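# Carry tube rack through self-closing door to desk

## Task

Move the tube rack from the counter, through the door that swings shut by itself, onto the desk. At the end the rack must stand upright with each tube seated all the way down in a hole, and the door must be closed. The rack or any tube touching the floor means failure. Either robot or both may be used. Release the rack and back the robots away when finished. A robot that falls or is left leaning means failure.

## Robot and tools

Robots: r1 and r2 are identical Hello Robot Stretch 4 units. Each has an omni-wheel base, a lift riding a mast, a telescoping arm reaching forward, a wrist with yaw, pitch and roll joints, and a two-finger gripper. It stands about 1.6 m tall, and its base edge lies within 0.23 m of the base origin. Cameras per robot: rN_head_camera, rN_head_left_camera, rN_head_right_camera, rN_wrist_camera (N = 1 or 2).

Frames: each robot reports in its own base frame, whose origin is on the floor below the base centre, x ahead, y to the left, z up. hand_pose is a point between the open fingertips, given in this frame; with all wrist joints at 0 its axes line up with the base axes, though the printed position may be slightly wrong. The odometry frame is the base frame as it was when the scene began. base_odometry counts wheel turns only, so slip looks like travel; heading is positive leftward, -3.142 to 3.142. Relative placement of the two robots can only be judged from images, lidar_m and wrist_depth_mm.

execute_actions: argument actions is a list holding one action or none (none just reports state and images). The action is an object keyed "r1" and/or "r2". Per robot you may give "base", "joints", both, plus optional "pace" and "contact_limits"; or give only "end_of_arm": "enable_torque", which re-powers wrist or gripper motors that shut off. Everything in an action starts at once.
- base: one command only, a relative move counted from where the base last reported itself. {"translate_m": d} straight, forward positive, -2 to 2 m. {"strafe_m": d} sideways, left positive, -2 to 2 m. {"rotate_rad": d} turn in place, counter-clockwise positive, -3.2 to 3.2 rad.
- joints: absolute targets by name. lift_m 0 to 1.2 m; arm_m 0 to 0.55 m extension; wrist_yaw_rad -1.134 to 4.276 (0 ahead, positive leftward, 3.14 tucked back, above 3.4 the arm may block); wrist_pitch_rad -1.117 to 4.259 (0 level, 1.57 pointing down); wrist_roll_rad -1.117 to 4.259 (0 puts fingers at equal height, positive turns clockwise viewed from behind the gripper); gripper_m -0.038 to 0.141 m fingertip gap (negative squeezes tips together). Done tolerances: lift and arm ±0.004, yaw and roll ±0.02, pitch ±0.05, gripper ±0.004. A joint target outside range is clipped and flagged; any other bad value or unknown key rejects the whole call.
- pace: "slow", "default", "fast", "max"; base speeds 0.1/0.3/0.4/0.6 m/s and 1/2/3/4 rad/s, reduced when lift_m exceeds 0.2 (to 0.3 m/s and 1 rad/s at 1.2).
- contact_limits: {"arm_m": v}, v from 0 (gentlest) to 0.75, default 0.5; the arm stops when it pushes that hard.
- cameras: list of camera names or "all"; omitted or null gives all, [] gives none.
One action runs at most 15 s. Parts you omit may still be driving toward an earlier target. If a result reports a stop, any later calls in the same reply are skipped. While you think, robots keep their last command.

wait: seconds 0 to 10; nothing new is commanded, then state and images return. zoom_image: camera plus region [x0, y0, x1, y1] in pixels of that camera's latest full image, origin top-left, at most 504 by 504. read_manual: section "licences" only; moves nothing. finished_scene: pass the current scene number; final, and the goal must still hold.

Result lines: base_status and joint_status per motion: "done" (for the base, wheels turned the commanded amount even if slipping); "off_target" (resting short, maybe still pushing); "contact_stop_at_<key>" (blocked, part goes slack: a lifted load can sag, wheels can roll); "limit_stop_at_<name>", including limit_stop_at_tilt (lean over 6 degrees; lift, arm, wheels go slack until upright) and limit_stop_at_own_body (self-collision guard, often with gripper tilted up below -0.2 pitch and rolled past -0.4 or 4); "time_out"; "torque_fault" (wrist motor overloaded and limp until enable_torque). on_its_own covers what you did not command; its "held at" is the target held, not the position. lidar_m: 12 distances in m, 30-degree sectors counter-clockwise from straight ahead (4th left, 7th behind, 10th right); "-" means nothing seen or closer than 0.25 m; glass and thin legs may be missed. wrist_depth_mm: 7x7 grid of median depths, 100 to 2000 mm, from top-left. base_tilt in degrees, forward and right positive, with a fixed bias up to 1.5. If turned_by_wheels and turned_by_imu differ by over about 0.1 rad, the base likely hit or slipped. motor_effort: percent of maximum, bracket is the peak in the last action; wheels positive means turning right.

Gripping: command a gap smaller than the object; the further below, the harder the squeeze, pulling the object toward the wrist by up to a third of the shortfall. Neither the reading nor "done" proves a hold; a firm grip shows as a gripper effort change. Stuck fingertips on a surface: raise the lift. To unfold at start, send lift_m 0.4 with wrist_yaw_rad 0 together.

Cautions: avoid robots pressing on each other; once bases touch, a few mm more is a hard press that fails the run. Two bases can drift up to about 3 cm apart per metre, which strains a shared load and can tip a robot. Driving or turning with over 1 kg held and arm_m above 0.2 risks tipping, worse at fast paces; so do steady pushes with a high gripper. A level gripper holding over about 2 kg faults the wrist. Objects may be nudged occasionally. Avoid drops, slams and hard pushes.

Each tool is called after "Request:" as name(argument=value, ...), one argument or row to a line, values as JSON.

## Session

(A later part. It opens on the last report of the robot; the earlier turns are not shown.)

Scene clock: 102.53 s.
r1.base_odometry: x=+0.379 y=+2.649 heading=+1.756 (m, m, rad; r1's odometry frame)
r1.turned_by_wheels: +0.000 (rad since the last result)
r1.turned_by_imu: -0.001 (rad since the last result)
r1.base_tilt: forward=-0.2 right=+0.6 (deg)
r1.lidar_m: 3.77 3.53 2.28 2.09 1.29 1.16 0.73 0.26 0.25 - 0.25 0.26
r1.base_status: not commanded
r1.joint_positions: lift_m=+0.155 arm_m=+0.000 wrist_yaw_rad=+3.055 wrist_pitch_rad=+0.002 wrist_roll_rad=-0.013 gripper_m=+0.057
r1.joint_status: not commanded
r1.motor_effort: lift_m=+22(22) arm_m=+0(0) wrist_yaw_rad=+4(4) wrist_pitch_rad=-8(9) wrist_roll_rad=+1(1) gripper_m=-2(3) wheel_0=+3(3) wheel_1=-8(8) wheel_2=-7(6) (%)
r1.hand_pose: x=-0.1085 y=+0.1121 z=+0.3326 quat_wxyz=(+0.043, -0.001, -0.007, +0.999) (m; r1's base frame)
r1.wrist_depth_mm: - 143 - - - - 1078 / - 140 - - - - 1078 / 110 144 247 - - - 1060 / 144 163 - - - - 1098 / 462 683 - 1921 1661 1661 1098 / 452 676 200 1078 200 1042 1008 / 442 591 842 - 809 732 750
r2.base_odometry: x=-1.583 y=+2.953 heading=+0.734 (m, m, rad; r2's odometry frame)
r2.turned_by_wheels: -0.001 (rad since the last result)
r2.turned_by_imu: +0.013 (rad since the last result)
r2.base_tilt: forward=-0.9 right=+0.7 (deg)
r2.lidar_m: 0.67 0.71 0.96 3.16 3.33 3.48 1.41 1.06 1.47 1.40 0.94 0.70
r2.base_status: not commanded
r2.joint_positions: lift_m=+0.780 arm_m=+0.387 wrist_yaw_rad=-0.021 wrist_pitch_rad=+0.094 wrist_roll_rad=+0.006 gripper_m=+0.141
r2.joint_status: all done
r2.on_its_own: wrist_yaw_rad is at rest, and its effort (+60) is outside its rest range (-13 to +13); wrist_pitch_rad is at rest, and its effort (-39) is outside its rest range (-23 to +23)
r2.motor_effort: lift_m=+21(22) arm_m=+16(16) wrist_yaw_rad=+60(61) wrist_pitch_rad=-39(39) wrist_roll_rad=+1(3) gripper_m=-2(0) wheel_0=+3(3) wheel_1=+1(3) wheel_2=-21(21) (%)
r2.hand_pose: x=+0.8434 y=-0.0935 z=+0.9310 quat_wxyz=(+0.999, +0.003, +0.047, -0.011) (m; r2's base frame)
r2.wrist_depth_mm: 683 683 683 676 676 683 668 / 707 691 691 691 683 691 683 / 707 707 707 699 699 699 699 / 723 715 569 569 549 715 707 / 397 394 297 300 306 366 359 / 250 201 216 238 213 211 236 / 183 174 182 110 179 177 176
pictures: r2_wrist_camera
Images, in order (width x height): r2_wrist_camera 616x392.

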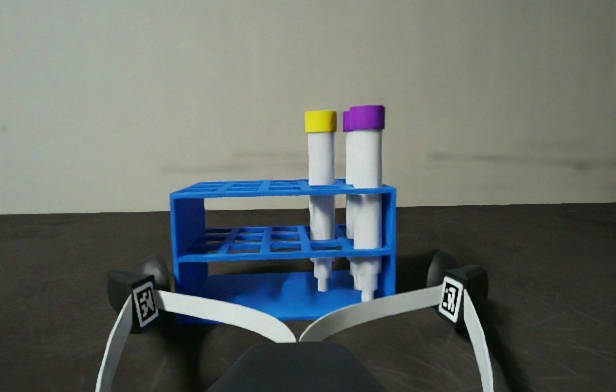

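Request:
execute_actions(
  actions=[
    {"r2":{"joints":{"arm_m":0.33},"pace":"slow"}},
  ],
  cameras=[],
)

Request:
execute_actions(
  actions=[
    {"r2":{"joints":{"lift_m":0.81,"wrist_pitch_rad":0.17,"wrist_yaw_rad":0},"pace":"slow"}},
  ],
  cameras=["r2_wrist_camera","r2_head_camera"],
)

Scene clock: 106.03 s.
r1.base_odometry: x=+0.379 y=+2.649 heading=+1.756 (m, m, rad; r1's odometry frame)
r1.turned_by_wheels: +0.000 (rad since the last result)
r1.turned_by_imu: -0.001 (rad since the last result)
r1.base_tilt: forward=-0.2 right=+0.6 (deg)
r1.lidar_m: 3.79 3.49 2.30 2.10 1.31 1.17 0.72 0.28 0.25 - 0.25 0.25
r1.base_status: not commanded
r1.joint_positions: lift_m=+0.155 arm_m=+0.000 wrist_yaw_rad=+3.055 wrist_pitch_rad=+0.002 wrist_roll_rad=-0.013 gripper_m=+0.057
r1.joint_status: not commanded
r1.motor_effort: lift_m=+22(22) arm_m=+0(0) wrist_yaw_rad=+5(5) wrist_pitch_rad=-9(7) wrist_roll_rad=+1(0) gripper_m=-3(5) wheel_0=+3(3) wheel_1=-8(7) wheel_2=-5(6) (%)
r1.hand_pose: x=-0.1085 y=+0.1121 z=+0.3326 quat_wxyz=(+0.043, -0.001, -0.007, +0.999) (m; r1's base frame)
r1.wrist_depth_mm: - 142 - - - - 1078 / - 139 - - - - 1078 / 111 144 247 - - - 1078 / 144 163 - - - - 1078 / 455 676 - 1921 1708 1661 1098 / 452 668 200 1118 201 1042 1025 / 442 597 854 - 820 741 759
r2.base_odometry: x=-1.583 y=+2.954 heading=+0.735 (m, m, rad; r2's odometry frame)
r2.turned_by_wheels: +0.001 (rad since the last result)
r2.turned_by_imu: -0.002 (rad since the last result)
r2.base_tilt: forward=-0.2 right=+0.4 (deg)
r2.lidar_m: 0.65 0.66 0.96 3.17 3.32 3.52 1.43 1.08 1.45 1.40 0.94 0.68
r2.base_status: not commanded
r2.joint_positions: lift_m=+0.780 arm_m=+0.331 wrist_yaw_rad=+0.000 wrist_pitch_rad=+0.083 wrist_roll_rad=+0.006 gripper_m=+0.141
r2.joint_status: all done
r2.motor_effort: lift_m=+19(21) arm_m=-4(16) wrist_yaw_rad=+0(59) wrist_pitch_rad=-8(39) wrist_roll_rad=+1(1) gripper_m=-3(1) wheel_0=+0(3) wheel_1=+0(1) wheel_2=+0(21) (%)
r2.hand_pose: x=+0.7891 y=-0.0875 z=+0.9343 quat_wxyz=(+0.999, +0.003, +0.041, +0.000) (m; r2's base frame)
r2.wrist_depth_mm: 732 732 732 723 715 707 707 / 759 750 741 732 732 723 715 / 768 759 759 750 741 741 723 / 768 759 759 342 303 750 741 / 392 389 332 306 298 370 370 / 246 201 214 243 211 210 236 / 179 170 179 110 177 175 175
pictures: none
No camera images: the call's "cameras" was empty. Leave "cameras" out to get every camera's image.

Scene clock: 107.10 s.
r1.base_odometry: x=+0.379 y=+2.649 heading=+1.756 (m, m, rad; r1's odometry frame)
r1.turned_by_wheels: +0.000 (rad since the last result)
r1.turned_by_imu: +0.000 (rad since the last result)
r1.base_tilt: forward=-0.1 right=+0.7 (deg)
r1.lidar_m: 3.77 3.52 2.28 2.08 1.30 1.17 0.71 0.28 0.25 - 0.25 0.26
r1.base_status: not commanded
r1.joint_positions: lift_m=+0.155 arm_m=+0.000 wrist_yaw_rad=+3.055 wrist_pitch_rad=+0.002 wrist_roll_rad=-0.013 gripper_m=+0.057
r1.joint_status: not commanded
r1.motor_effort: lift_m=+22(22) arm_m=+0(0) wrist_yaw_rad=+2(2) wrist_pitch_rad=-9(8) wrist_roll_rad=-1(0) gripper_m=-4(3) wheel_0=+3(3) wheel_1=-8(8) wheel_2=-6(6) (%)
r1.hand_pose: x=-0.1085 y=+0.1121 z=+0.3326 quat_wxyz=(+0.043, -0.001, -0.007, +0.999) (m; r1's base frame)
r1.wrist_depth_mm: - 142 - - - - 1042 / - 140 - - - - 1060 / 110 144 247 - - - 1060 / 143 163 - - - - 1078 / 455 683 - 1983 1661 1576 1118 / 449 661 199 1118 200 1060 1008 / 439 591 820 - 820 732 759
r2.base_odometry: x=-1.583 y=+2.954 heading=+0.735 (m, m, rad; r2's odometry frame)
r2.turned_by_wheels: +0.000 (rad since the last result)
r2.turned_by_imu: +0.000 (rad since the last result)
r2.base_tilt: forward=-0.3 right=+0.2 (deg)
r2.lidar_m: 0.66 0.66 0.93 3.16 3.34 3.51 1.39 1.05 1.46 1.40 0.93 0.66
r2.base_status: not commanded
r2.joint_positions: lift_m=+0.810 arm_m=+0.331 wrist_yaw_rad=+0.001 wrist_pitch_rad=+0.172 wrist_roll_rad=+0.006 gripper_m=+0.141
r2.joint_status: all done
r2.motor_effort: lift_m=+23(23) arm_m=-4(4) wrist_yaw_rad=-2(7) wrist_pitch_rad=-6(45) wrist_roll_rad=+1(1) gripper_m=-4(1) wheel_0=+0(0) wheel_1=+0(0) wheel_2=+0(1) (%)
r2.hand_pose: x=+0.7859 y=-0.0873 z=+0.9384 quat_wxyz=(+0.996, +0.003, +0.086, +0.000) (m; r2's base frame)
r2.wrist_depth_mm: 723 715 707 707 699 691 676 / 741 732 741 723 715 715 707 / 759 759 750 750 732 741 732 / 627 621 539 307 304 580 574 / 364 357 320 310 294 347 343 / 251 202 224 250 223 220 245 / 193 185 194 110 192 190 190
pictures: r2_head_camera, r2_wrist_camera
Images, in order (width x height): r2_head_camera 420x560, r2_wrist_camera 616x392.

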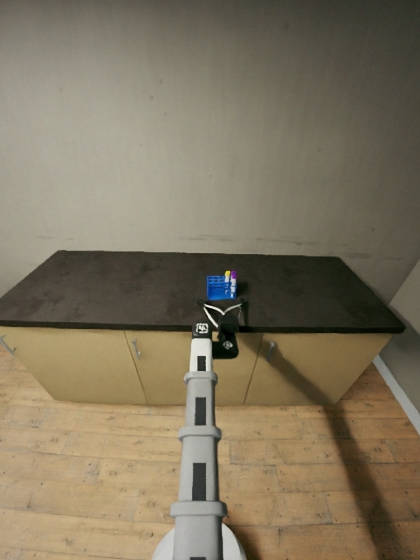

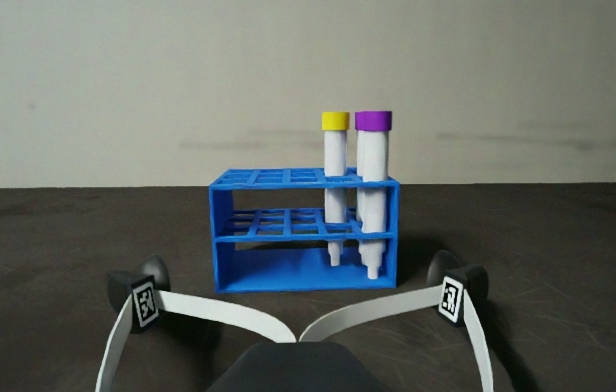

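Request:
execute_actions(
  actions=[
    {"r2":{"joints":{"lift_m":0.825},"pace":"slow"}},
  ],
  cameras=[],
)

Request:
execute_actions(
  actions=[
    {"r2":{"joints":{"arm_m":0.40},"pace":"slow","contact_limits":{"arm_m":0.2}}},
  ],
  cameras=["r2_wrist_camera"],
)

Scene clock: 110.13 s.
r1.base_odometry: x=+0.379 y=+2.649 heading=+1.756 (m, m, rad; r1's odometry frame)
r1.turned_by_wheels: +0.000 (rad since the last result)
r1.turned_by_imu: -0.001 (rad since the last result)
r1.base_tilt: forward=-0.1 right=+0.6 (deg)
r1.lidar_m: 3.78 3.53 2.27 2.09 1.31 1.17 0.72 0.26 0.25 - 0.25 0.25
r1.base_status: not commanded
r1.joint_positions: lift_m=+0.155 arm_m=+0.000 wrist_yaw_rad=+3.055 wrist_pitch_rad=+0.002 wrist_roll_rad=-0.013 gripper_m=+0.057
r1.joint_status: not commanded
r1.motor_effort: lift_m=+22(22) arm_m=+0(0) wrist_yaw_rad=+3(4) wrist_pitch_rad=-7(8) wrist_roll_rad=-2(1) gripper_m=-3(5) wheel_0=+3(3) wheel_1=-8(8) wheel_2=-6(6) (%)
r1.hand_pose: x=-0.1085 y=+0.1121 z=+0.3326 quat_wxyz=(+0.043, -0.001, -0.007, +0.999) (m; r1's base frame)
r1.wrist_depth_mm: - 142 - - - - 1078 / - 140 - - - - 1078 / 111 144 247 - - - 1078 / 143 163 - - - - 1078 / 455 699 - - 1708 1661 1098 / 449 676 200 1160 200 1042 1025 / 442 597 842 - 809 750 759
r2.base_odometry: x=-1.583 y=+2.954 heading=+0.735 (m, m, rad; r2's odometry frame)
r2.turned_by_wheels: +0.000 (rad since the last result)
r2.turned_by_imu: +0.001 (rad since the last result)
r2.base_tilt: forward=-0.1 right=+0.4 (deg)
r2.lidar_m: 0.64 0.70 0.92 3.15 3.34 3.51 1.43 1.07 1.46 1.40 0.91 0.69
r2.base_status: not commanded
r2.joint_positions: lift_m=+0.825 arm_m=+0.331 wrist_yaw_rad=+0.001 wrist_pitch_rad=+0.172 wrist_roll_rad=+0.006 gripper_m=+0.141
r2.joint_status: all done
r2.motor_effort: lift_m=+23(24) arm_m=-4(4) wrist_yaw_rad=-4(2) wrist_pitch_rad=-7(6) wrist_roll_rad=+1(1) gripper_m=-2(1) wheel_0=+0(0) wheel_1=+0(0) wheel_2=+0(0) (%)
r2.hand_pose: x=+0.7859 y=-0.0873 z=+0.9534 quat_wxyz=(+0.996, +0.003, +0.086, +0.000) (m; r2's base frame)
r2.wrist_depth_mm: 723 723 715 707 699 691 683 / 741 732 723 723 723 707 707 / 759 759 759 732 732 732 723 / 715 699 691 530 525 661 654 / 407 404 345 345 301 389 387 / 283 201 253 274 249 248 276 / 218 208 217 110 216 213 212
pictures: none
No camera images: the call's "cameras" was empty. Leave "cameras" out to get every camera's image.

Scene clock: 112.10 s.
r1.base_odometry: x=+0.379 y=+2.649 heading=+1.756 (m, m, rad; r1's odometry frame)
r1.turned_by_wheels: +0.000 (rad since the last result)
r1.turned_by_imu: -0.001 (rad since the last result)
r1.base_tilt: forward=-0.1 right=+0.6 (deg)
r1.lidar_m: 3.79 3.53 2.28 2.10 1.31 1.19 0.75 0.28 0.25 - 0.25 0.27
r1.base_status: not commanded
r1.joint_positions: lift_m=+0.155 arm_m=+0.000 wrist_yaw_rad=+3.055 wrist_pitch_rad=+0.002 wrist_roll_rad=-0.013 gripper_m=+0.057
r1.joint_status: not commanded
r1.motor_effort: lift_m=+22(22) arm_m=+0(0) wrist_yaw_rad=+3(4) wrist_pitch_rad=-10(9) wrist_roll_rad=+0(0) gripper_m=-3(3) wheel_0=+3(3) wheel_1=-7(8) wheel_2=-6(6) (%)
r1.hand_pose: x=-0.1085 y=+0.1121 z=+0.3326 quat_wxyz=(+0.043, -0.001, -0.007, +0.999) (m; r1's base frame)
r1.wrist_depth_mm: - 142 - - - - 1042 / - 140 - - - - 1078 / 111 144 246 - - - 1078 / 144 163 - - - - 1078 / 455 683 - 1983 1708 1576 1078 / 452 668 200 1138 201 1078 1060 / 449 591 831 - 809 741 759
r2.base_odometry: x=-1.583 y=+2.954 heading=+0.735 (m, m, rad; r2's odometry frame)
r2.turned_by_wheels: +0.000 (rad since the last result)
r2.turned_by_imu: +0.001 (rad since the last result)
r2.base_tilt: forward=-0.2 right=+0.4 (deg)
r2.lidar_m: 0.64 0.68 0.96 3.16 3.31 3.52 1.45 1.08 1.46 1.41 0.95 0.68
r2.base_status: not commanded
r2.joint_positions: lift_m=+0.825 arm_m=+0.399 wrist_yaw_rad=+0.000 wrist_pitch_rad=+0.172 wrist_roll_rad=+0.006 gripper_m=+0.141
r2.joint_status: all done
r2.motor_effort: lift_m=+23(23) arm_m=+4(5) wrist_yaw_rad=-2(5) wrist_pitch_rad=-7(6) wrist_roll_rad=+1(1) gripper_m=+3(6) wheel_0=+0(0) wheel_1=+0(0) wheel_2=-1(1) (%)
r2.contact_limits: arm_m 0.2
r2.hand_pose: x=+0.8544 y=-0.0873 z=+0.9534 quat_wxyz=(+0.996, +0.003, +0.086, +0.000) (m; r2's base frame)
r2.wrist_depth_mm: 661 640 640 640 640 627 627 / 676 676 676 654 654 647 640 / 691 683 683 668 668 668 661 / 707 707 683 525 233 676 676 / 404 399 219 239 210 389 392 / 283 202 215 222 208 248 273 / 217 207 213 110 211 213 212
pictures: r2_wrist_camera
Images, in order (width x height): r2_wrist_camera 616x392.

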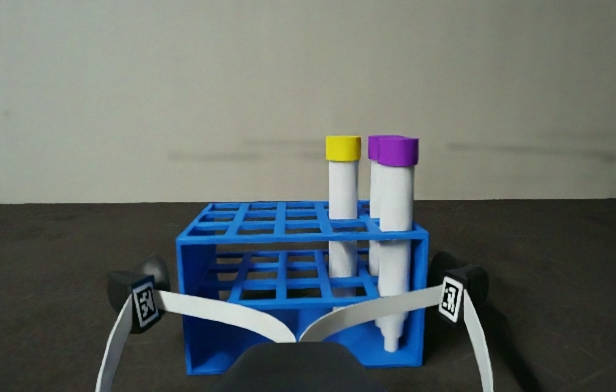

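Request:
execute_actions(
  actions=[
    {"r2":{"joints":{"arm_m":0.41},"pace":"slow","contact_limits":{"arm_m":0.2}}},
  ],
  cameras=[],
)

Request:
execute_actions(
  actions=[
    {"r2":{"joints":{"gripper_m":0.085},"pace":"slow"}},
  ],
  cameras=[],
)

Request:
execute_actions(
  actions=[
    {"r2":{"joints":{"gripper_m":0.062},"pace":"slow"}},
  ],
  cameras=["r2_wrist_camera"],
)

Scene clock: 117.37 s.
r1.base_odometry: x=+0.379 y=+2.649 heading=+1.756 (m, m, rad; r1's odometry frame)
r1.turned_by_wheels: +0.000 (rad since the last result)
r1.turned_by_imu: -0.002 (rad since the last result)
r1.base_tilt: forward=-0.2 right=+0.7 (deg)
r1.lidar_m: 3.79 3.52 2.27 2.10 1.32 1.16 0.75 0.27 0.25 - 0.25 0.25
r1.base_status: not commanded
r1.joint_positions: lift_m=+0.155 arm_m=+0.000 wrist_yaw_rad=+3.055 wrist_pitch_rad=+0.002 wrist_roll_rad=-0.013 gripper_m=+0.057
r1.joint_status: not commanded
r1.motor_effort: lift_m=+22(22) arm_m=+0(0) wrist_yaw_rad=+3(3) wrist_pitch_rad=-9(9) wrist_roll_rad=+1(0) gripper_m=-5(6) wheel_0=+3(3) wheel_1=-8(8) wheel_2=-6(6) (%)
r1.hand_pose: x=-0.1085 y=+0.1121 z=+0.3326 quat_wxyz=(+0.043, -0.001, -0.007, +0.999) (m; r1's base frame)
r1.wrist_depth_mm: - 142 - - - - 1060 / - 140 - - - - 1078 / 110 144 247 - - - 1060 / 144 163 - - - - 1078 / 459 683 - 1921 1708 1661 1098 / 452 668 200 1118 201 1060 1042 / 442 591 831 - 820 741 768
r2.base_odometry: x=-1.583 y=+2.954 heading=+0.735 (m, m, rad; r2's odometry frame)
r2.turned_by_wheels: +0.000 (rad since the last result)
r2.turned_by_imu: +0.001 (rad since the last result)
r2.base_tilt: forward=-0.3 right=+0.3 (deg)
r2.lidar_m: 0.64 0.68 0.93 3.16 3.32 3.53 1.42 1.09 1.46 1.41 0.94 0.68
r2.base_status: not commanded
r2.joint_positions: lift_m=+0.825 arm_m=+0.409 wrist_yaw_rad=+0.000 wrist_pitch_rad=+0.172 wrist_roll_rad=+0.006 gripper_m=+0.141
r2.joint_status: all done
r2.motor_effort: lift_m=+23(23) arm_m=+4(5) wrist_yaw_rad=-1(3) wrist_pitch_rad=-6(6) wrist_roll_rad=+1(0) gripper_m=+0(4) wheel_0=+0(0) wheel_1=+0(0) wheel_2=+0(1) (%)
r2.contact_limits: arm_m 0.2
r2.hand_pose: x=+0.8644 y=-0.0873 z=+0.9534 quat_wxyz=(+0.996, +0.003, +0.086, +0.000) (m; r2's base frame)
r2.wrist_depth_mm: 640 634 634 627 627 621 627 / 668 654 654 654 640 640 634 / 676 676 668 661 654 654 647 / 691 683 676 263 224 661 661 / 404 402 220 228 202 392 387 / 283 200 213 222 206 247 276 / 217 208 212 110 210 213 213
pictures: none
No camera images: the call's "cameras" was empty. Leave "cameras" out to get every camera's image.

Scene clock: 120.40 s.
r1.base_odometry: x=+0.379 y=+2.649 heading=+1.756 (m, m, rad; r1's odometry frame)
r1.turned_by_wheels: +0.000 (rad since the last result)
r1.turned_by_imu: -0.001 (rad since the last result)
r1.base_tilt: forward=-0.2 right=+0.7 (deg)
r1.lidar_m: 3.78 3.52 2.28 2.10 1.31 1.16 0.76 0.26 0.25 - 0.25 0.27
r1.base_status: not commanded
r1.joint_positions: lift_m=+0.155 arm_m=+0.000 wrist_yaw_rad=+3.055 wrist_pitch_rad=+0.002 wrist_roll_rad=-0.013 gripper_m=+0.057
r1.joint_status: not commanded
r1.motor_effort: lift_m=+22(22) arm_m=+0(0) wrist_yaw_rad=+3(4) wrist_pitch_rad=-8(9) wrist_roll_rad=-1(1) gripper_m=-4(4) wheel_0=+3(3) wheel_1=-8(8) wheel_2=-6(6) (%)
r1.hand_pose: x=-0.1085 y=+0.1121 z=+0.3326 quat_wxyz=(+0.043, -0.001, -0.007, +0.999) (m; r1's base frame)
r1.wrist_depth_mm: - 143 - - - - 1060 / - 140 - - - - 1078 / 110 144 246 - - - 1060 / 144 163 - - - - 1098 / 459 683 - 1921 1708 1618 1098 / 452 668 200 1118 200 1042 1025 / 449 597 831 - 798 741 759
r2.base_odometry: x=-1.583 y=+2.954 heading=+0.735 (m, m, rad; r2's odometry frame)
r2.turned_by_wheels: +0.000 (rad since the last result)
r2.turned_by_imu: +0.001 (rad since the last result)
r2.base_tilt: forward=-0.4 right=+0.3 (deg)
r2.lidar_m: 0.64 0.68 0.96 3.16 3.33 3.53 1.41 1.07 1.46 1.40 0.94 0.66
r2.base_status: not commanded
r2.joint_positions: lift_m=+0.825 arm_m=+0.409 wrist_yaw_rad=+0.000 wrist_pitch_rad=+0.173 wrist_roll_rad=+0.006 gripper_m=+0.085
r2.joint_status: all done
r2.motor_effort: lift_m=+23(23) arm_m=+4(4) wrist_yaw_rad=-1(3) wrist_pitch_rad=-10(10) wrist_roll_rad=+1(1) gripper_m=-26(23) wheel_0=+0(0) wheel_1=+0(0) wheel_2=-1(0) (%)
r2.hand_pose: x=+0.8644 y=-0.0873 z=+0.9531 quat_wxyz=(+0.996, +0.003, +0.087, +0.000) (m; r2's base frame)
r2.wrist_depth_mm: 640 627 634 634 621 615 609 / 668 654 654 647 640 634 627 / 683 676 676 661 654 647 654 / 691 699 683 256 230 668 661 / 402 399 227 218 193 387 384 / 281 183 209 229 195 189 273 / 216 207 200 110 198 204 211
pictures: none
No camera images: the call's "cameras" was empty. Leave "cameras" out to get every camera's image.

Scene clock: 121.70 s.
r1.base_odometry: x=+0.379 y=+2.649 heading=+1.756 (m, m, rad; r1's odometry frame)
r1.turned_by_wheels: +0.000 (rad since the last result)
r1.turned_by_imu: -0.001 (rad since the last result)
r1.base_tilt: forward=-0.2 right=+0.6 (deg)
r1.lidar_m: 3.79 3.52 2.26 2.10 1.30 1.17 0.74 0.28 0.25 - 0.25 0.25
r1.base_status: not commanded
r1.joint_positions: lift_m=+0.155 arm_m=+0.000 wrist_yaw_rad=+3.055 wrist_pitch_rad=+0.002 wrist_roll_rad=-0.013 gripper_m=+0.057
r1.joint_status: not commanded
r1.motor_effort: lift_m=+22(22) arm_m=+0(0) wrist_yaw_rad=+4(4) wrist_pitch_rad=-8(7) wrist_roll_rad=+0(1) gripper_m=-3(2) wheel_0=+3(3) wheel_1=-8(8) wheel_2=-6(6) (%)
r1.hand_pose: x=-0.1085 y=+0.1121 z=+0.3326 quat_wxyz=(+0.043, -0.001, -0.007, +0.999) (m; r1's base frame)
r1.wrist_depth_mm: - 143 - - - - 1042 / - 140 - - - - 1060 / 111 144 245 - - - 1078 / 144 163 - - - - 1078 / 459 676 - - 1708 1618 1078 / 452 668 200 1138 200 1042 1060 / 449 591 842 - 809 741 759
r2.base_odometry: x=-1.583 y=+2.954 heading=+0.735 (m, m, rad; r2's odometry frame)
r2.turned_by_wheels: +0.000 (rad since the last result)
r2.turned_by_imu: +0.000 (rad since the last result)
r2.base_tilt: forward=-0.1 right=+0.3 (deg)
r2.lidar_m: 0.66 0.68 0.93 3.17 3.33 3.53 1.42 1.10 1.46 1.41 0.92 0.69
r2.base_status: not commanded
r2.joint_positions: lift_m=+0.825 arm_m=+0.409 wrist_yaw_rad=+0.000 wrist_pitch_rad=+0.173 wrist_roll_rad=+0.006 gripper_m=+0.063
r2.joint_status: all done
r2.motor_effort: lift_m=+23(23) arm_m=+5(4) wrist_yaw_rad=-2(4) wrist_pitch_rad=-10(10) wrist_roll_rad=+1(0) gripper_m=-33(29) wheel_0=+0(0) wheel_1=+0(0) wheel_2=-1(0) (%)
r2.hand_pose: x=+0.8644 y=-0.0873 z=+0.9530 quat_wxyz=(+0.996, +0.003, +0.087, +0.000) (m; r2's base frame)
r2.wrist_depth_mm: 640 640 640 627 627 627 615 / 668 654 647 654 634 634 634 / 676 676 676 668 654 661 661 / 691 691 676 248 203 676 661 / 404 397 232 213 183 389 382 / 281 178 203 214 185 179 273 / 206 206 194 110 193 212 198
pictures: r2_wrist_camera
Images, in order (width x height): r2_wrist_camera 616x392.

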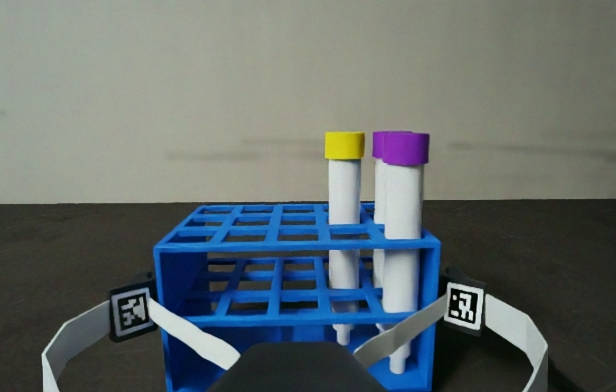

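Request:
execute_actions(
  actions=[
    {"r2":{"joints":{"lift_m":0.89},"pace":"slow"}},
  ],
  cameras=["r2_wrist_camera"],
)

Request:
execute_actions(
  actions=[
    {"r2":{"joints":{"arm_m":0.0},"pace":"slow"}},
  ],
  cameras=["r2_wrist_camera","r2_head_left_camera"],
)

Scene clock: 124.50 s.
r1.base_odometry: x=+0.379 y=+2.649 heading=+1.756 (m, m, rad; r1's odometry frame)
r1.turned_by_wheels: +0.000 (rad since the last result)
r1.turned_by_imu: -0.001 (rad since the last result)
r1.base_tilt: forward=-0.2 right=+0.6 (deg)
r1.lidar_m: 3.78 3.51 2.28 2.10 1.31 1.16 0.73 0.29 0.25 - 0.25 0.25
r1.base_status: not commanded
r1.joint_positions: lift_m=+0.155 arm_m=+0.000 wrist_yaw_rad=+3.055 wrist_pitch_rad=+0.002 wrist_roll_rad=-0.013 gripper_m=+0.057
r1.joint_status: not commanded
r1.motor_effort: lift_m=+22(22) arm_m=+0(0) wrist_yaw_rad=+2(2) wrist_pitch_rad=-8(8) wrist_roll_rad=+0(1) gripper_m=-3(3) wheel_0=+3(3) wheel_1=-8(8) wheel_2=-5(6) (%)
r1.hand_pose: x=-0.1085 y=+0.1121 z=+0.3326 quat_wxyz=(+0.043, -0.001, -0.007, +0.999) (m; r1's base frame)
r1.wrist_depth_mm: - 142 - - - - 1060 / - 140 - - - - 1098 / 110 144 247 - - - 1060 / 143 163 - - - - 1098 / 455 683 - - 1708 1618 1078 / 455 676 200 1098 200 1060 1042 / 445 591 842 - 809 741 768
r2.base_odometry: x=-1.583 y=+2.954 heading=+0.735 (m, m, rad; r2's odometry frame)
r2.turned_by_wheels: +0.000 (rad since the last result)
r2.turned_by_imu: +0.001 (rad since the last result)
r2.base_tilt: forward=-0.1 right=+0.3 (deg)
r2.lidar_m: 0.64 0.68 0.96 3.16 3.34 3.52 1.40 1.08 1.45 1.40 0.93 0.67
r2.base_status: not commanded
r2.joint_positions: lift_m=+0.890 arm_m=+0.409 wrist_yaw_rad=+0.000 wrist_pitch_rad=+0.173 wrist_roll_rad=+0.006 gripper_m=+0.063
r2.joint_status: all done
r2.motor_effort: lift_m=+23(23) arm_m=+4(4) wrist_yaw_rad=-2(3) wrist_pitch_rad=-10(10) wrist_roll_rad=+1(1) gripper_m=-30(28) wheel_0=+0(0) wheel_1=+0(0) wheel_2=-1(0) (%)
r2.hand_pose: x=+0.8644 y=-0.0873 z=+1.0180 quat_wxyz=(+0.996, +0.003, +0.087, +0.000) (m; r2's base frame)
r2.wrist_depth_mm: 640 647 634 627 627 621 621 / 668 661 661 647 647 640 634 / 683 676 676 661 647 647 661 / 707 683 683 248 203 676 676 / 597 585 231 213 182 574 569 / 418 178 202 213 185 179 404 / 306 307 193 110 193 315 298
pictures: r2_wrist_camera
Images, in order (width x height): r2_wrist_camera 616x392.

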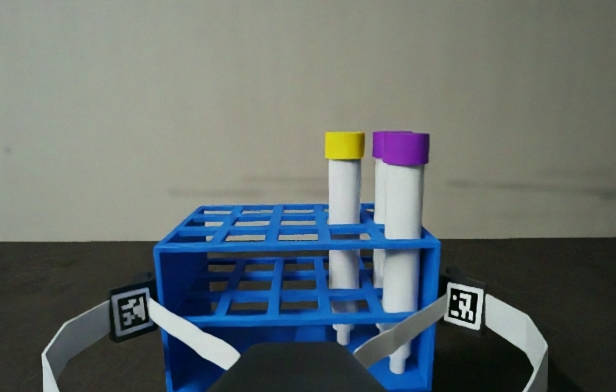

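Scene clock: 129.87 s.
r1.base_odometry: x=+0.379 y=+2.649 heading=+1.756 (m, m, rad; r1's odometry frame)
r1.turned_by_wheels: +0.000 (rad since the last result)
r1.turned_by_imu: -0.002 (rad since the last result)
r1.base_tilt: forward=-0.2 right=+0.6 (deg)
r1.lidar_m: 3.78 3.52 2.27 2.10 1.31 1.17 0.73 0.28 0.25 - 0.25 0.26
r1.base_status: not commanded
r1.joint_positions: lift_m=+0.155 arm_m=+0.000 wrist_yaw_rad=+3.055 wrist_pitch_rad=+0.002 wrist_roll_rad=-0.013 gripper_m=+0.057
r1.joint_status: not commanded
r1.motor_effort: lift_m=+22(22) arm_m=+0(0) wrist_yaw_rad=+4(4) wrist_pitch_rad=-8(8) wrist_roll_rad=+0(1) gripper_m=-4(5) wheel_0=+3(3) wheel_1=-8(8) wheel_2=-6(6) (%)
r1.hand_pose: x=-0.1085 y=+0.1121 z=+0.3326 quat_wxyz=(+0.043, -0.001, -0.007, +0.999) (m; r1's base frame)
r1.wrist_depth_mm: - 142 - - - - 1078 / - 140 - - - - 1078 / 111 144 248 - - - 1078 / 144 163 - - - - 1078 / 459 699 - 1983 1661 1618 1098 / 452 683 198 1118 200 1042 1025 / 442 597 842 - 820 741 768
r2.base_odometry: x=-1.583 y=+2.954 heading=+0.735 (m, m, rad; r2's odometry frame)
r2.turned_by_wheels: +0.000 (rad since the last result)
r2.turned_by_imu: +0.002 (rad since the last result)
r2.base_tilt: forward=-0.3 right=+0.3 (deg)
r2.lidar_m: 0.42 0.68 0.96 3.18 3.33 3.51 1.42 1.08 1.44 1.40 0.94 0.44
r2.base_status: not commanded
r2.joint_positions: lift_m=+0.890 arm_m=+0.001 wrist_yaw_rad=+0.000 wrist_pitch_rad=+0.174 wrist_roll_rad=+0.006 gripper_m=+0.063
r2.joint_status: all done
r2.motor_effort: lift_m=+23(23) arm_m=-4(4) wrist_yaw_rad=-2(3) wrist_pitch_rad=-11(11) wrist_roll_rad=+0(1) gripper_m=-30(29) wheel_0=+0(0) wheel_1=+0(0) wheel_2=+0(1) (%)
r2.hand_pose: x=+0.4558 y=-0.0873 z=+1.0180 quat_wxyz=(+0.996, +0.003, +0.087, +0.000) (m; r2's base frame)
r2.wrist_depth_mm: 1025 1042 1042 976 1008 1008 991 / 1060 1025 1042 1042 1025 1008 1008 / 1098 1098 1078 1060 1042 1060 1042 / 1118 1060 1025 248 204 991 976 / 609 603 232 213 182 585 574 / 473 179 202 213 185 179 459 / 504 504 194 110 193 496 492
pictures: r2_head_left_camera, r2_wrist_camera
Images, in order (width x height): r2_head_left_camera 420x672, r2_wrist_camera 616x392.

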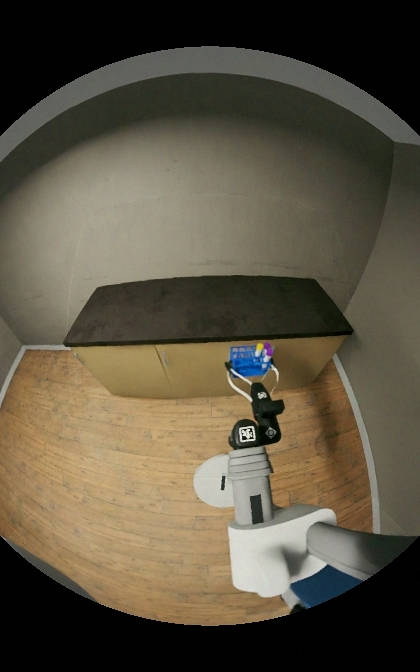

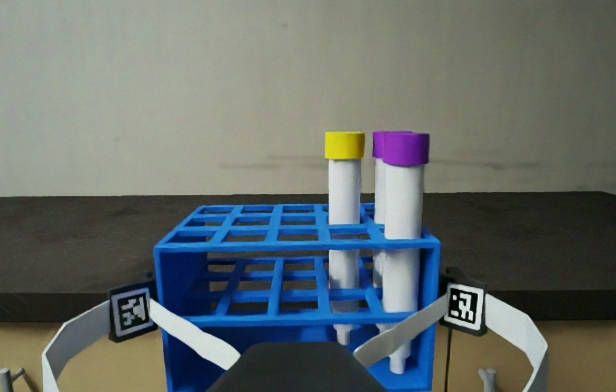

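Request:
execute_actions(
  actions=[
    {"r2":{"base":{"translate_m":-0.35}}},
  ],
  cameras=[],
)

Request:
execute_actions(
  actions=[
    {"r2":{"base":{"strafe_m":0.45}}},
  ],
  cameras=[],
)

Request:
execute_actions(
  actions=[
    {"r2":{"base":{"rotate_rad":-0.05},"pace":"slow"}},
  ],
  cameras=[],
)

Request:
execute_actions(
  actions=[
    {"r2":{"base":{"translate_m":-1.6}}},
  ],
  cameras=[],
)

Request:
execute_actions(
  actions=[
    {"r2":{"base":{"rotate_rad":-1.53},"pace":"slow"}},
  ],
  cameras=["r2_wrist_camera","r2_head_left_camera","r2_head_camera"],
)

Scene clock: 135.90 s.
r1.base_odometry: x=+0.379 y=+2.649 heading=+1.756 (m, m, rad; r1's odometry frame)
r1.turned_by_wheels: +0.000 (rad since the last result)
r1.turned_by_imu: -0.002 (rad since the last result)
r1.base_tilt: forward=-0.2 right=+0.7 (deg)
r1.lidar_m: 3.77 3.52 2.27 2.10 1.31 1.17 0.73 0.28 0.25 - 0.25 0.26
r1.base_status: not commanded
r1.joint_positions: lift_m=+0.155 arm_m=+0.000 wrist_yaw_rad=+3.055 wrist_pitch_rad=+0.002 wrist_roll_rad=-0.013 gripper_m=+0.057
r1.joint_status: not commanded
r1.motor_effort: lift_m=+22(22) arm_m=+0(0) wrist_yaw_rad=+3(4) wrist_pitch_rad=-9(9) wrist_roll_rad=+1(1) gripper_m=-2(5) wheel_0=+3(3) wheel_1=-8(8) wheel_2=-6(6) (%)
r1.hand_pose: x=-0.1085 y=+0.1121 z=+0.3326 quat_wxyz=(+0.043, -0.001, -0.007, +0.999) (m; r1's base frame)
r1.wrist_depth_mm: - 142 - - - - 1078 / - 140 - - - - 1078 / 110 144 246 - - - 1078 / 143 163 - - - - 1098 / 459 699 - 1921 1708 1618 1098 / 455 668 200 1118 200 1042 1025 / 445 585 842 - 809 750 768
r2.base_odometry: x=-1.842 y=+2.719 heading=+0.735 (m, m, rad; r2's odometry frame)
r2.turned_by_wheels: +0.000 (rad since the last result)
r2.turned_by_imu: +0.003 (rad since the last result)
r2.base_tilt: forward=-0.1 right=+0.3 (deg)
r2.lidar_m: 0.43 1.04 2.45 3.17 3.32 3.17 3.09 0.75 1.03 1.38 1.48 0.42
r2.base_status: done
r2.joint_positions: lift_m=+0.890 arm_m=+0.001 wrist_yaw_rad=+0.000 wrist_pitch_rad=+0.174 wrist_roll_rad=+0.006 gripper_m=+0.063
r2.joint_status: not commanded
r2.motor_effort: lift_m=+23(23) arm_m=-4(4) wrist_yaw_rad=-2(1) wrist_pitch_rad=-10(11) wrist_roll_rad=+0(1) gripper_m=-28(29) wheel_0=-1(9) wheel_1=-3(8) wheel_2=-1(11) (%)
r2.hand_pose: x=+0.4558 y=-0.0874 z=+1.0180 quat_wxyz=(+0.996, +0.003, +0.087, +0.000) (m; r2's base frame)
r2.wrist_depth_mm: 1366 1336 1366 1336 1366 1308 1281 / 1430 1397 1366 1397 1336 1366 1336 / 1430 1430 1464 1397 1366 1397 1397 / 1078 1042 1025 248 205 991 991 / 842 831 231 213 182 842 831 / 842 178 202 213 183 179 854 / 904 891 193 110 193 891 866
pictures: none
No camera images: the call's "cameras" was empty. Leave "cameras" out to get every camera's image.

Scene clock: 138.73 s.
r1.base_odometry: x=+0.379 y=+2.649 heading=+1.756 (m, m, rad; r1's odometry frame)
r1.turned_by_wheels: +0.000 (rad since the last result)
r1.turned_by_imu: -0.001 (rad since the last result)
r1.base_tilt: forward=-0.2 right=+0.6 (deg)
r1.lidar_m: 3.78 3.52 2.25 2.08 1.33 1.16 0.71 0.28 0.25 - 0.25 0.27
r1.base_status: not commanded
r1.joint_positions: lift_m=+0.155 arm_m=+0.000 wrist_yaw_rad=+3.055 wrist_pitch_rad=+0.002 wrist_roll_rad=-0.013 gripper_m=+0.057
r1.joint_status: not commanded
r1.motor_effort: lift_m=+22(22) arm_m=+0(0) wrist_yaw_rad=+3(4) wrist_pitch_rad=-7(9) wrist_roll_rad=-1(1) gripper_m=-4(3) wheel_0=+3(3) wheel_1=-8(8) wheel_2=-6(5) (%)
r1.hand_pose: x=-0.1085 y=+0.1121 z=+0.3326 quat_wxyz=(+0.043, -0.001, -0.007, +0.999) (m; r1's base frame)
r1.wrist_depth_mm: - 142 - - - - 1060 / - 140 - - - - 1060 / 110 144 248 - - - 1078 / 144 163 - - - - 1098 / 462 676 - 1921 1708 1618 1098 / 449 668 200 1138 201 1042 1025 / 445 585 831 - 820 741 768
r2.base_odometry: x=-2.144 y=+3.053 heading=+0.735 (m, m, rad; r2's odometry frame)
r2.turned_by_wheels: +0.000 (rad since the last result)
r2.turned_by_imu: +0.001 (rad since the last result)
r2.base_tilt: forward=-0.1 right=+0.4 (deg)
r2.lidar_m: 0.42 1.04 2.47 2.71 2.87 3.14 3.05 1.21 1.08 1.85 1.46 0.43
r2.base_status: done
r2.joint_positions: lift_m=+0.890 arm_m=+0.001 wrist_yaw_rad=+0.000 wrist_pitch_rad=+0.174 wrist_roll_rad=+0.006 gripper_m=+0.063
r2.joint_status: not commanded
r2.motor_effort: lift_m=+23(23) arm_m=-4(4) wrist_yaw_rad=-3(2) wrist_pitch_rad=-11(10) wrist_roll_rad=+1(1) gripper_m=-29(31) wheel_0=+1(8) wheel_1=+1(12) wheel_2=+0(3) (%)
r2.hand_pose: x=+0.4558 y=-0.0874 z=+1.0180 quat_wxyz=(+0.996, +0.003, +0.087, +0.000) (m; r2's base frame)
r2.wrist_depth_mm: 1397 1366 1366 1336 1336 1336 1336 / 1430 1430 1397 1397 1397 1366 1366 / 1430 1499 1430 1464 1397 1430 1430 / 1537 1025 1042 248 203 991 976 / 1576 854 231 212 183 842 831 / 1576 178 202 213 186 179 854 / 1618 904 193 110 194 891 878
pictures: none
No camera images: the call's "cameras" was empty. Leave "cameras" out to get every camera's image.

Scene clock: 139.47 s.
r1.base_odometry: x=+0.379 y=+2.649 heading=+1.756 (m, m, rad; r1's odometry frame)
r1.turned_by_wheels: +0.000 (rad since the last result)
r1.turned_by_imu: +0.000 (rad since the last result)
r1.base_tilt: forward=-0.1 right=+0.6 (deg)
r1.lidar_m: 3.78 3.51 2.30 2.07 1.34 1.16 0.74 0.28 0.25 - 0.25 0.25
r1.base_status: not commanded
r1.joint_positions: lift_m=+0.155 arm_m=+0.000 wrist_yaw_rad=+3.055 wrist_pitch_rad=+0.002 wrist_roll_rad=-0.013 gripper_m=+0.057
r1.joint_status: not commanded
r1.motor_effort: lift_m=+22(22) arm_m=+0(0) wrist_yaw_rad=+4(3) wrist_pitch_rad=-8(9) wrist_roll_rad=+0(0) gripper_m=-1(4) wheel_0=+3(3) wheel_1=-8(8) wheel_2=-6(5) (%)
r1.hand_pose: x=-0.1085 y=+0.1121 z=+0.3326 quat_wxyz=(+0.043, -0.001, -0.007, +0.999) (m; r1's base frame)
r1.wrist_depth_mm: - 142 - - - - 1060 / - 140 - - - - 1078 / 110 144 247 - - - 1078 / 143 163 - - - - 1060 / 459 683 - 1921 1708 1576 1098 / 455 676 200 1138 201 1060 1008 / 445 597 831 - 820 741 759
r2.base_odometry: x=-2.144 y=+3.053 heading=+0.686 (m, m, rad; r2's odometry frame)
r2.turned_by_wheels: -0.049 (rad since the last result)
r2.turned_by_imu: -0.050 (rad since the last result)
r2.base_tilt: forward=-0.2 right=+0.3 (deg)
r2.lidar_m: 0.42 1.03 2.35 2.72 2.82 3.18 3.09 1.24 1.07 1.84 1.50 0.42
r2.base_status: done
r2.joint_positions: lift_m=+0.890 arm_m=+0.001 wrist_yaw_rad=+0.000 wrist_pitch_rad=+0.174 wrist_roll_rad=+0.006 gripper_m=+0.063
r2.joint_status: not commanded
r2.motor_effort: lift_m=+23(23) arm_m=-4(4) wrist_yaw_rad=-2(3) wrist_pitch_rad=-11(10) wrist_roll_rad=+1(0) gripper_m=-28(31) wheel_0=+3(1) wheel_1=+4(5) wheel_2=+2(3) (%)
r2.hand_pose: x=+0.4558 y=-0.0874 z=+1.0180 quat_wxyz=(+0.996, +0.003, +0.087, +0.000) (m; r2's base frame)
r2.wrist_depth_mm: 1366 1336 1366 1308 1366 1397 1366 / 1397 1430 1397 1397 1430 1430 1397 / 1397 1464 1430 1430 1430 1430 1430 / 1430 1042 1008 248 203 991 976 / 831 831 231 213 183 866 866 / 866 179 203 213 185 179 891 / 891 891 194 110 193 917 917
pictures: none
No camera images: the call's "cameras" was empty. Leave "cameras" out to get every camera's image.

Scene clock: 146.30 s.
r1.base_odometry: x=+0.379 y=+2.649 heading=+1.756 (m, m, rad; r1's odometry frame)
r1.turned_by_wheels: +0.000 (rad since the last result)
r1.turned_by_imu: -0.003 (rad since the last result)
r1.base_tilt: forward=-0.2 right=+0.6 (deg)
r1.lidar_m: 3.78 0.92 1.11 2.11 1.30 1.17 0.75 0.26 0.25 - 0.25 0.25
r1.base_status: not commanded
r1.joint_positions: lift_m=+0.155 arm_m=+0.000 wrist_yaw_rad=+3.055 wrist_pitch_rad=+0.002 wrist_roll_rad=-0.013 gripper_m=+0.057
r1.joint_status: not commanded
r1.motor_effort: lift_m=+22(22) arm_m=+0(0) wrist_yaw_rad=+5(3) wrist_pitch_rad=-8(8) wrist_roll_rad=+0(1) gripper_m=-3(6) wheel_0=+3(3) wheel_1=-8(7) wheel_2=-6(6) (%)
r1.hand_pose: x=-0.1085 y=+0.1121 z=+0.3326 quat_wxyz=(+0.043, -0.001, -0.007, +0.999) (m; r1's base frame)
r1.wrist_depth_mm: - 142 - - - - 1060 / - 140 - - - - 1060 / 110 144 248 - - - 1060 / 144 163 - - - - 1098 / 459 691 - 1983 1661 1618 1078 / 452 676 200 1138 201 1042 1042 / 445 591 831 - 809 741 768
r2.base_odometry: x=-3.383 y=+2.040 heading=+0.685 (m, m, rad; r2's odometry frame)
r2.turned_by_wheels: +0.000 (rad since the last result)
r2.turned_by_imu: +0.008 (rad since the last result)
r2.base_tilt: forward=-0.2 right=+0.3 (deg)
r2.lidar_m: 0.43 3.40 2.82 2.71 2.08 1.51 1.45 1.50 1.97 1.89 1.06 0.43
r2.base_status: done
r2.joint_positions: lift_m=+0.890 arm_m=+0.001 wrist_yaw_rad=+0.000 wrist_pitch_rad=+0.174 wrist_roll_rad=+0.006 gripper_m=+0.063
r2.joint_status: not commanded
r2.motor_effort: lift_m=+23(23) arm_m=-4(4) wrist_yaw_rad=+0(0) wrist_pitch_rad=-11(10) wrist_roll_rad=+1(1) gripper_m=-30(33) wheel_0=-2(9) wheel_1=-3(7) wheel_2=+0(10) (%)
r2.hand_pose: x=+0.4558 y=-0.0874 z=+1.0180 quat_wxyz=(+0.996, +0.003, +0.087, +0.000) (m; r2's base frame)
r2.wrist_depth_mm: - - - - - - - / - - - - - - - / - - - - - - - / - - - 249 204 - - / - - 231 213 183 - - / - 178 203 213 185 179 - / 1661 1661 193 110 194 1756 1661
pictures: none
No camera images: the call's "cameras" was empty. Leave "cameras" out to get every camera's image.

Scene clock: 149.10 s.
r1.base_odometry: x=+0.379 y=+2.649 heading=+1.756 (m, m, rad; r1's odometry frame)
r1.turned_by_wheels: +0.000 (rad since the last result)
r1.turned_by_imu: -0.001 (rad since the last result)
r1.base_tilt: forward=-0.2 right=+0.7 (deg)
r1.lidar_m: 3.78 1.06 0.89 2.09 1.30 1.18 0.74 0.29 0.25 - 0.25 0.26
r1.base_status: not commanded
r1.joint_positions: lift_m=+0.155 arm_m=+0.000 wrist_yaw_rad=+3.055 wrist_pitch_rad=+0.002 wrist_roll_rad=-0.013 gripper_m=+0.057
r1.joint_status: not commanded
r1.motor_effort: lift_m=+22(22) arm_m=+0(0) wrist_yaw_rad=+4(4) wrist_pitch_rad=-8(8) wrist_roll_rad=+0(0) gripper_m=-4(3) wheel_0=+3(3) wheel_1=-8(8) wheel_2=-6(6) (%)
r1.hand_pose: x=-0.1085 y=+0.1121 z=+0.3326 quat_wxyz=(+0.043, -0.001, -0.007, +0.999) (m; r1's base frame)
r1.wrist_depth_mm: - 142 - - - - 1078 / - 140 - - - - 1060 / 110 144 246 - - - 1078 / 143 163 - - - - 1078 / 455 699 - 1983 1756 1576 1118 / 455 668 200 1118 200 1060 1025 / 445 585 842 - 798 732 768
r2.base_odometry: x=-3.383 y=+2.040 heading=-0.844 (m, m, rad; r2's odometry frame)
r2.turned_by_wheels: -1.529 (rad since the last result)
r2.turned_by_imu: -1.565 (rad since the last result)
r2.base_tilt: forward=-0.3 right=+0.3 (deg)
r2.lidar_m: 0.44 1.04 1.25 2.61 3.42 2.81 2.72 2.04 1.51 1.45 1.48 0.44
r2.base_status: done
r2.joint_positions: lift_m=+0.890 arm_m=+0.001 wrist_yaw_rad=+0.000 wrist_pitch_rad=+0.174 wrist_roll_rad=+0.006 gripper_m=+0.063
r2.joint_status: not commanded
r2.motor_effort: lift_m=+23(23) arm_m=-4(4) wrist_yaw_rad=-1(1) wrist_pitch_rad=-11(11) wrist_roll_rad=+1(1) gripper_m=-31(30) wheel_0=+2(8) wheel_1=+5(7) wheel_2=+1(9) (%)
r2.hand_pose: x=+0.4558 y=-0.0874 z=+1.0180 quat_wxyz=(+0.996, +0.003, +0.087, +0.000) (m; r2's base frame)
r2.wrist_depth_mm: 1281 - - - 1537 1499 1464 / 1255 - - - 1576 1576 1576 / 1281 - - - 1576 1576 1618 / 1281 - - 249 204 1618 1661 / 1255 1618 232 213 182 1661 1661 / 1281 178 203 213 186 179 1808 / 1025 1618 193 110 194 1808 1661
pictures: r2_head_camera, r2_head_left_camera, r2_wrist_camera
Images, in order (width x height): r2_head_camera 420x560, r2_head_left_camera 420x672, r2_wrist_camera 616x392.

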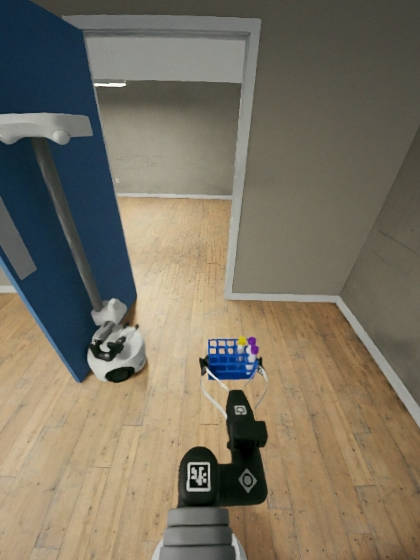

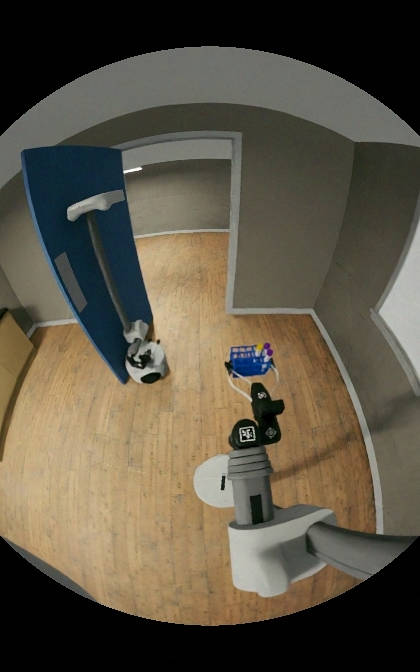

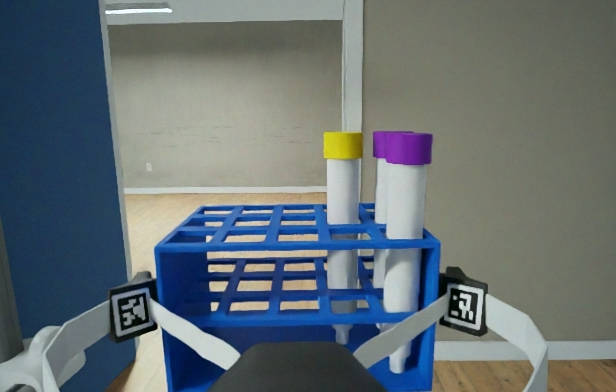

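Request:
execute_actions(
  actions=[
    {"r2":{"base":{"strafe_m":0.09}}},
  ],
  cameras=[],
)

Request:
execute_actions(
  actions=[
    {"r2":{"base":{"translate_m":1.1}}},
  ],
  cameras=["r2_head_left_camera","r2_head_camera"],
)

Scene clock: 153.60 s.
r1.base_odometry: x=+0.379 y=+2.649 heading=+1.756 (m, m, rad; r1's odometry frame)
r1.turned_by_wheels: +0.000 (rad since the last result)
r1.turned_by_imu: -0.002 (rad since the last result)
r1.base_tilt: forward=-0.2 right=+0.7 (deg)
r1.lidar_m: 3.78 1.01 0.82 2.10 1.31 1.14 0.73 0.27 0.25 - 0.25 0.26
r1.base_status: not commanded
r1.joint_positions: lift_m=+0.155 arm_m=+0.000 wrist_yaw_rad=+3.055 wrist_pitch_rad=+0.002 wrist_roll_rad=-0.013 gripper_m=+0.057
r1.joint_status: not commanded
r1.motor_effort: lift_m=+22(22) arm_m=+0(0) wrist_yaw_rad=+5(4) wrist_pitch_rad=-10(7) wrist_roll_rad=-1(1) gripper_m=-3(4) wheel_0=+3(3) wheel_1=-8(8) wheel_2=-6(6) (%)
r1.hand_pose: x=-0.1085 y=+0.1121 z=+0.3326 quat_wxyz=(+0.043, -0.001, -0.007, +0.999) (m; r1's base frame)
r1.wrist_depth_mm: - 142 - - - - 1060 / - 140 - - - - 1060 / 110 144 247 - - - 1078 / 143 163 - - - - 1078 / 455 683 - 1921 1661 1537 1098 / 449 676 200 1098 200 1060 1042 / 445 591 854 - 820 750 759
r2.base_odometry: x=-3.316 y=+2.100 heading=-0.844 (m, m, rad; r2's odometry frame)
r2.turned_by_wheels: +0.000 (rad since the last result)
r2.turned_by_imu: +0.002 (rad since the last result)
r2.base_tilt: forward=-0.2 right=+0.3 (deg)
r2.lidar_m: 0.42 0.99 2.63 2.52 3.32 2.82 2.72 2.19 1.62 1.53 1.59 0.43
r2.base_status: done
r2.joint_positions: lift_m=+0.890 arm_m=+0.001 wrist_yaw_rad=+0.000 wrist_pitch_rad=+0.174 wrist_roll_rad=+0.006 gripper_m=+0.063
r2.joint_status: not commanded
r2.motor_effort: lift_m=+23(23) arm_m=-4(4) wrist_yaw_rad=-1(2) wrist_pitch_rad=-10(10) wrist_roll_rad=+1(1) gripper_m=-32(29) wheel_0=-1(12) wheel_1=+3(12) wheel_2=+0(2) (%)
r2.hand_pose: x=+0.4558 y=-0.0874 z=+1.0180 quat_wxyz=(+0.996, +0.003, +0.087, +0.000) (m; r2's base frame)
r2.wrist_depth_mm: 1160 - - - 1537 1499 1537 / 1182 1708 - - 1537 1576 1576 / 1182 1576 - - 1576 1576 1618 / 1205 1618 - 247 204 1708 1661 / 1182 1464 232 213 183 1708 1708 / 1060 177 203 214 185 179 1756 / 1025 1537 193 110 194 1808 1661
pictures: none
No camera images: the call's "cameras" was empty. Leave "cameras" out to get every camera's image.

Scene clock: 158.73 s.
r1.base_odometry: x=+0.379 y=+2.649 heading=+1.756 (m, m, rad; r1's odometry frame)
r1.turned_by_wheels: +0.000 (rad since the last result)
r1.turned_by_imu: -0.002 (rad since the last result)
r1.base_tilt: forward=-0.2 right=+0.6 (deg)
r1.lidar_m: 3.77 3.53 2.29 0.36 0.38 0.72 0.73 0.28 0.25 - 0.25 0.27
r1.base_status: not commanded
r1.joint_positions: lift_m=+0.155 arm_m=+0.000 wrist_yaw_rad=+3.055 wrist_pitch_rad=+0.002 wrist_roll_rad=-0.013 gripper_m=+0.057
r1.joint_status: not commanded
r1.motor_effort: lift_m=+22(22) arm_m=+0(0) wrist_yaw_rad=+3(6) wrist_pitch_rad=-8(9) wrist_roll_rad=-1(1) gripper_m=-5(3) wheel_0=+3(3) wheel_1=-7(8) wheel_2=-6(6) (%)
r1.hand_pose: x=-0.1085 y=+0.1121 z=+0.3326 quat_wxyz=(+0.043, -0.001, -0.007, +0.999) (m; r1's base frame)
r1.wrist_depth_mm: - 142 - - - - 1078 / - 140 - - - - 1078 / 111 144 248 - - - 1078 / 144 163 - - - - 1098 / 459 691 - 1921 1708 1661 1078 / 452 676 200 1098 200 1060 1025 / 442 597 842 - 820 732 768
r2.base_odometry: x=-2.584 y=+1.278 heading=-0.843 (m, m, rad; r2's odometry frame)
r2.turned_by_wheels: +0.001 (rad since the last result)
r2.turned_by_imu: -0.001 (rad since the last result)
r2.base_tilt: forward=-0.2 right=+0.3 (deg)
r2.lidar_m: 0.42 0.94 0.42 0.34 0.41 3.95 3.92 2.23 1.61 1.54 1.10 0.42
r2.base_status: done
r2.joint_positions: lift_m=+0.890 arm_m=+0.001 wrist_yaw_rad=+0.000 wrist_pitch_rad=+0.174 wrist_roll_rad=+0.006 gripper_m=+0.063
r2.joint_status: not commanded
r2.motor_effort: lift_m=+22(23) arm_m=-4(4) wrist_yaw_rad=-1(1) wrist_pitch_rad=-11(12) wrist_roll_rad=+1(1) gripper_m=-31(29) wheel_0=+2(4) wheel_1=+3(8) wheel_2=+2(8) (%)
r2.hand_pose: x=+0.4557 y=-0.0874 z=+1.0180 quat_wxyz=(+0.996, +0.003, +0.087, +0.000) (m; r2's base frame)
r2.wrist_depth_mm: - - - - - 530 500 / - - - - - 535 521 / - - - - - 535 530 / - - - 249 203 544 544 / - - 231 213 183 554 564 / - 178 204 214 186 179 585 / 1708 1756 194 110 195 603 597
pictures: r2_head_camera, r2_head_left_camera
Images, in order (width x height): r2_head_camera 420x560, r2_head_left_camera 420x672.

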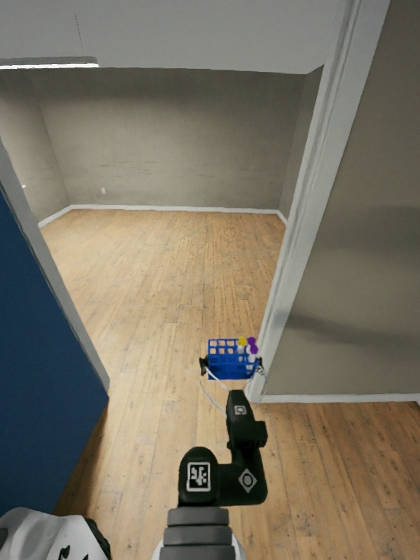

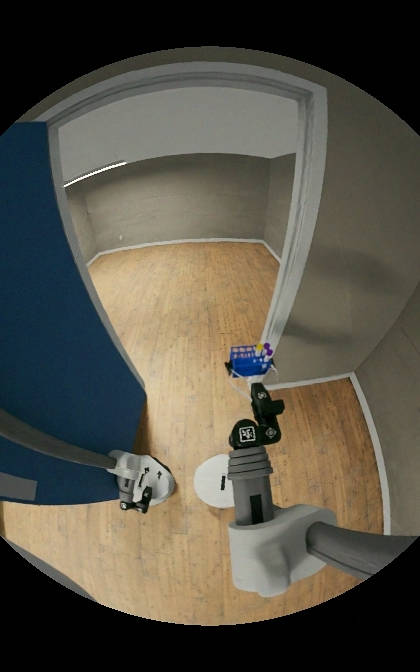

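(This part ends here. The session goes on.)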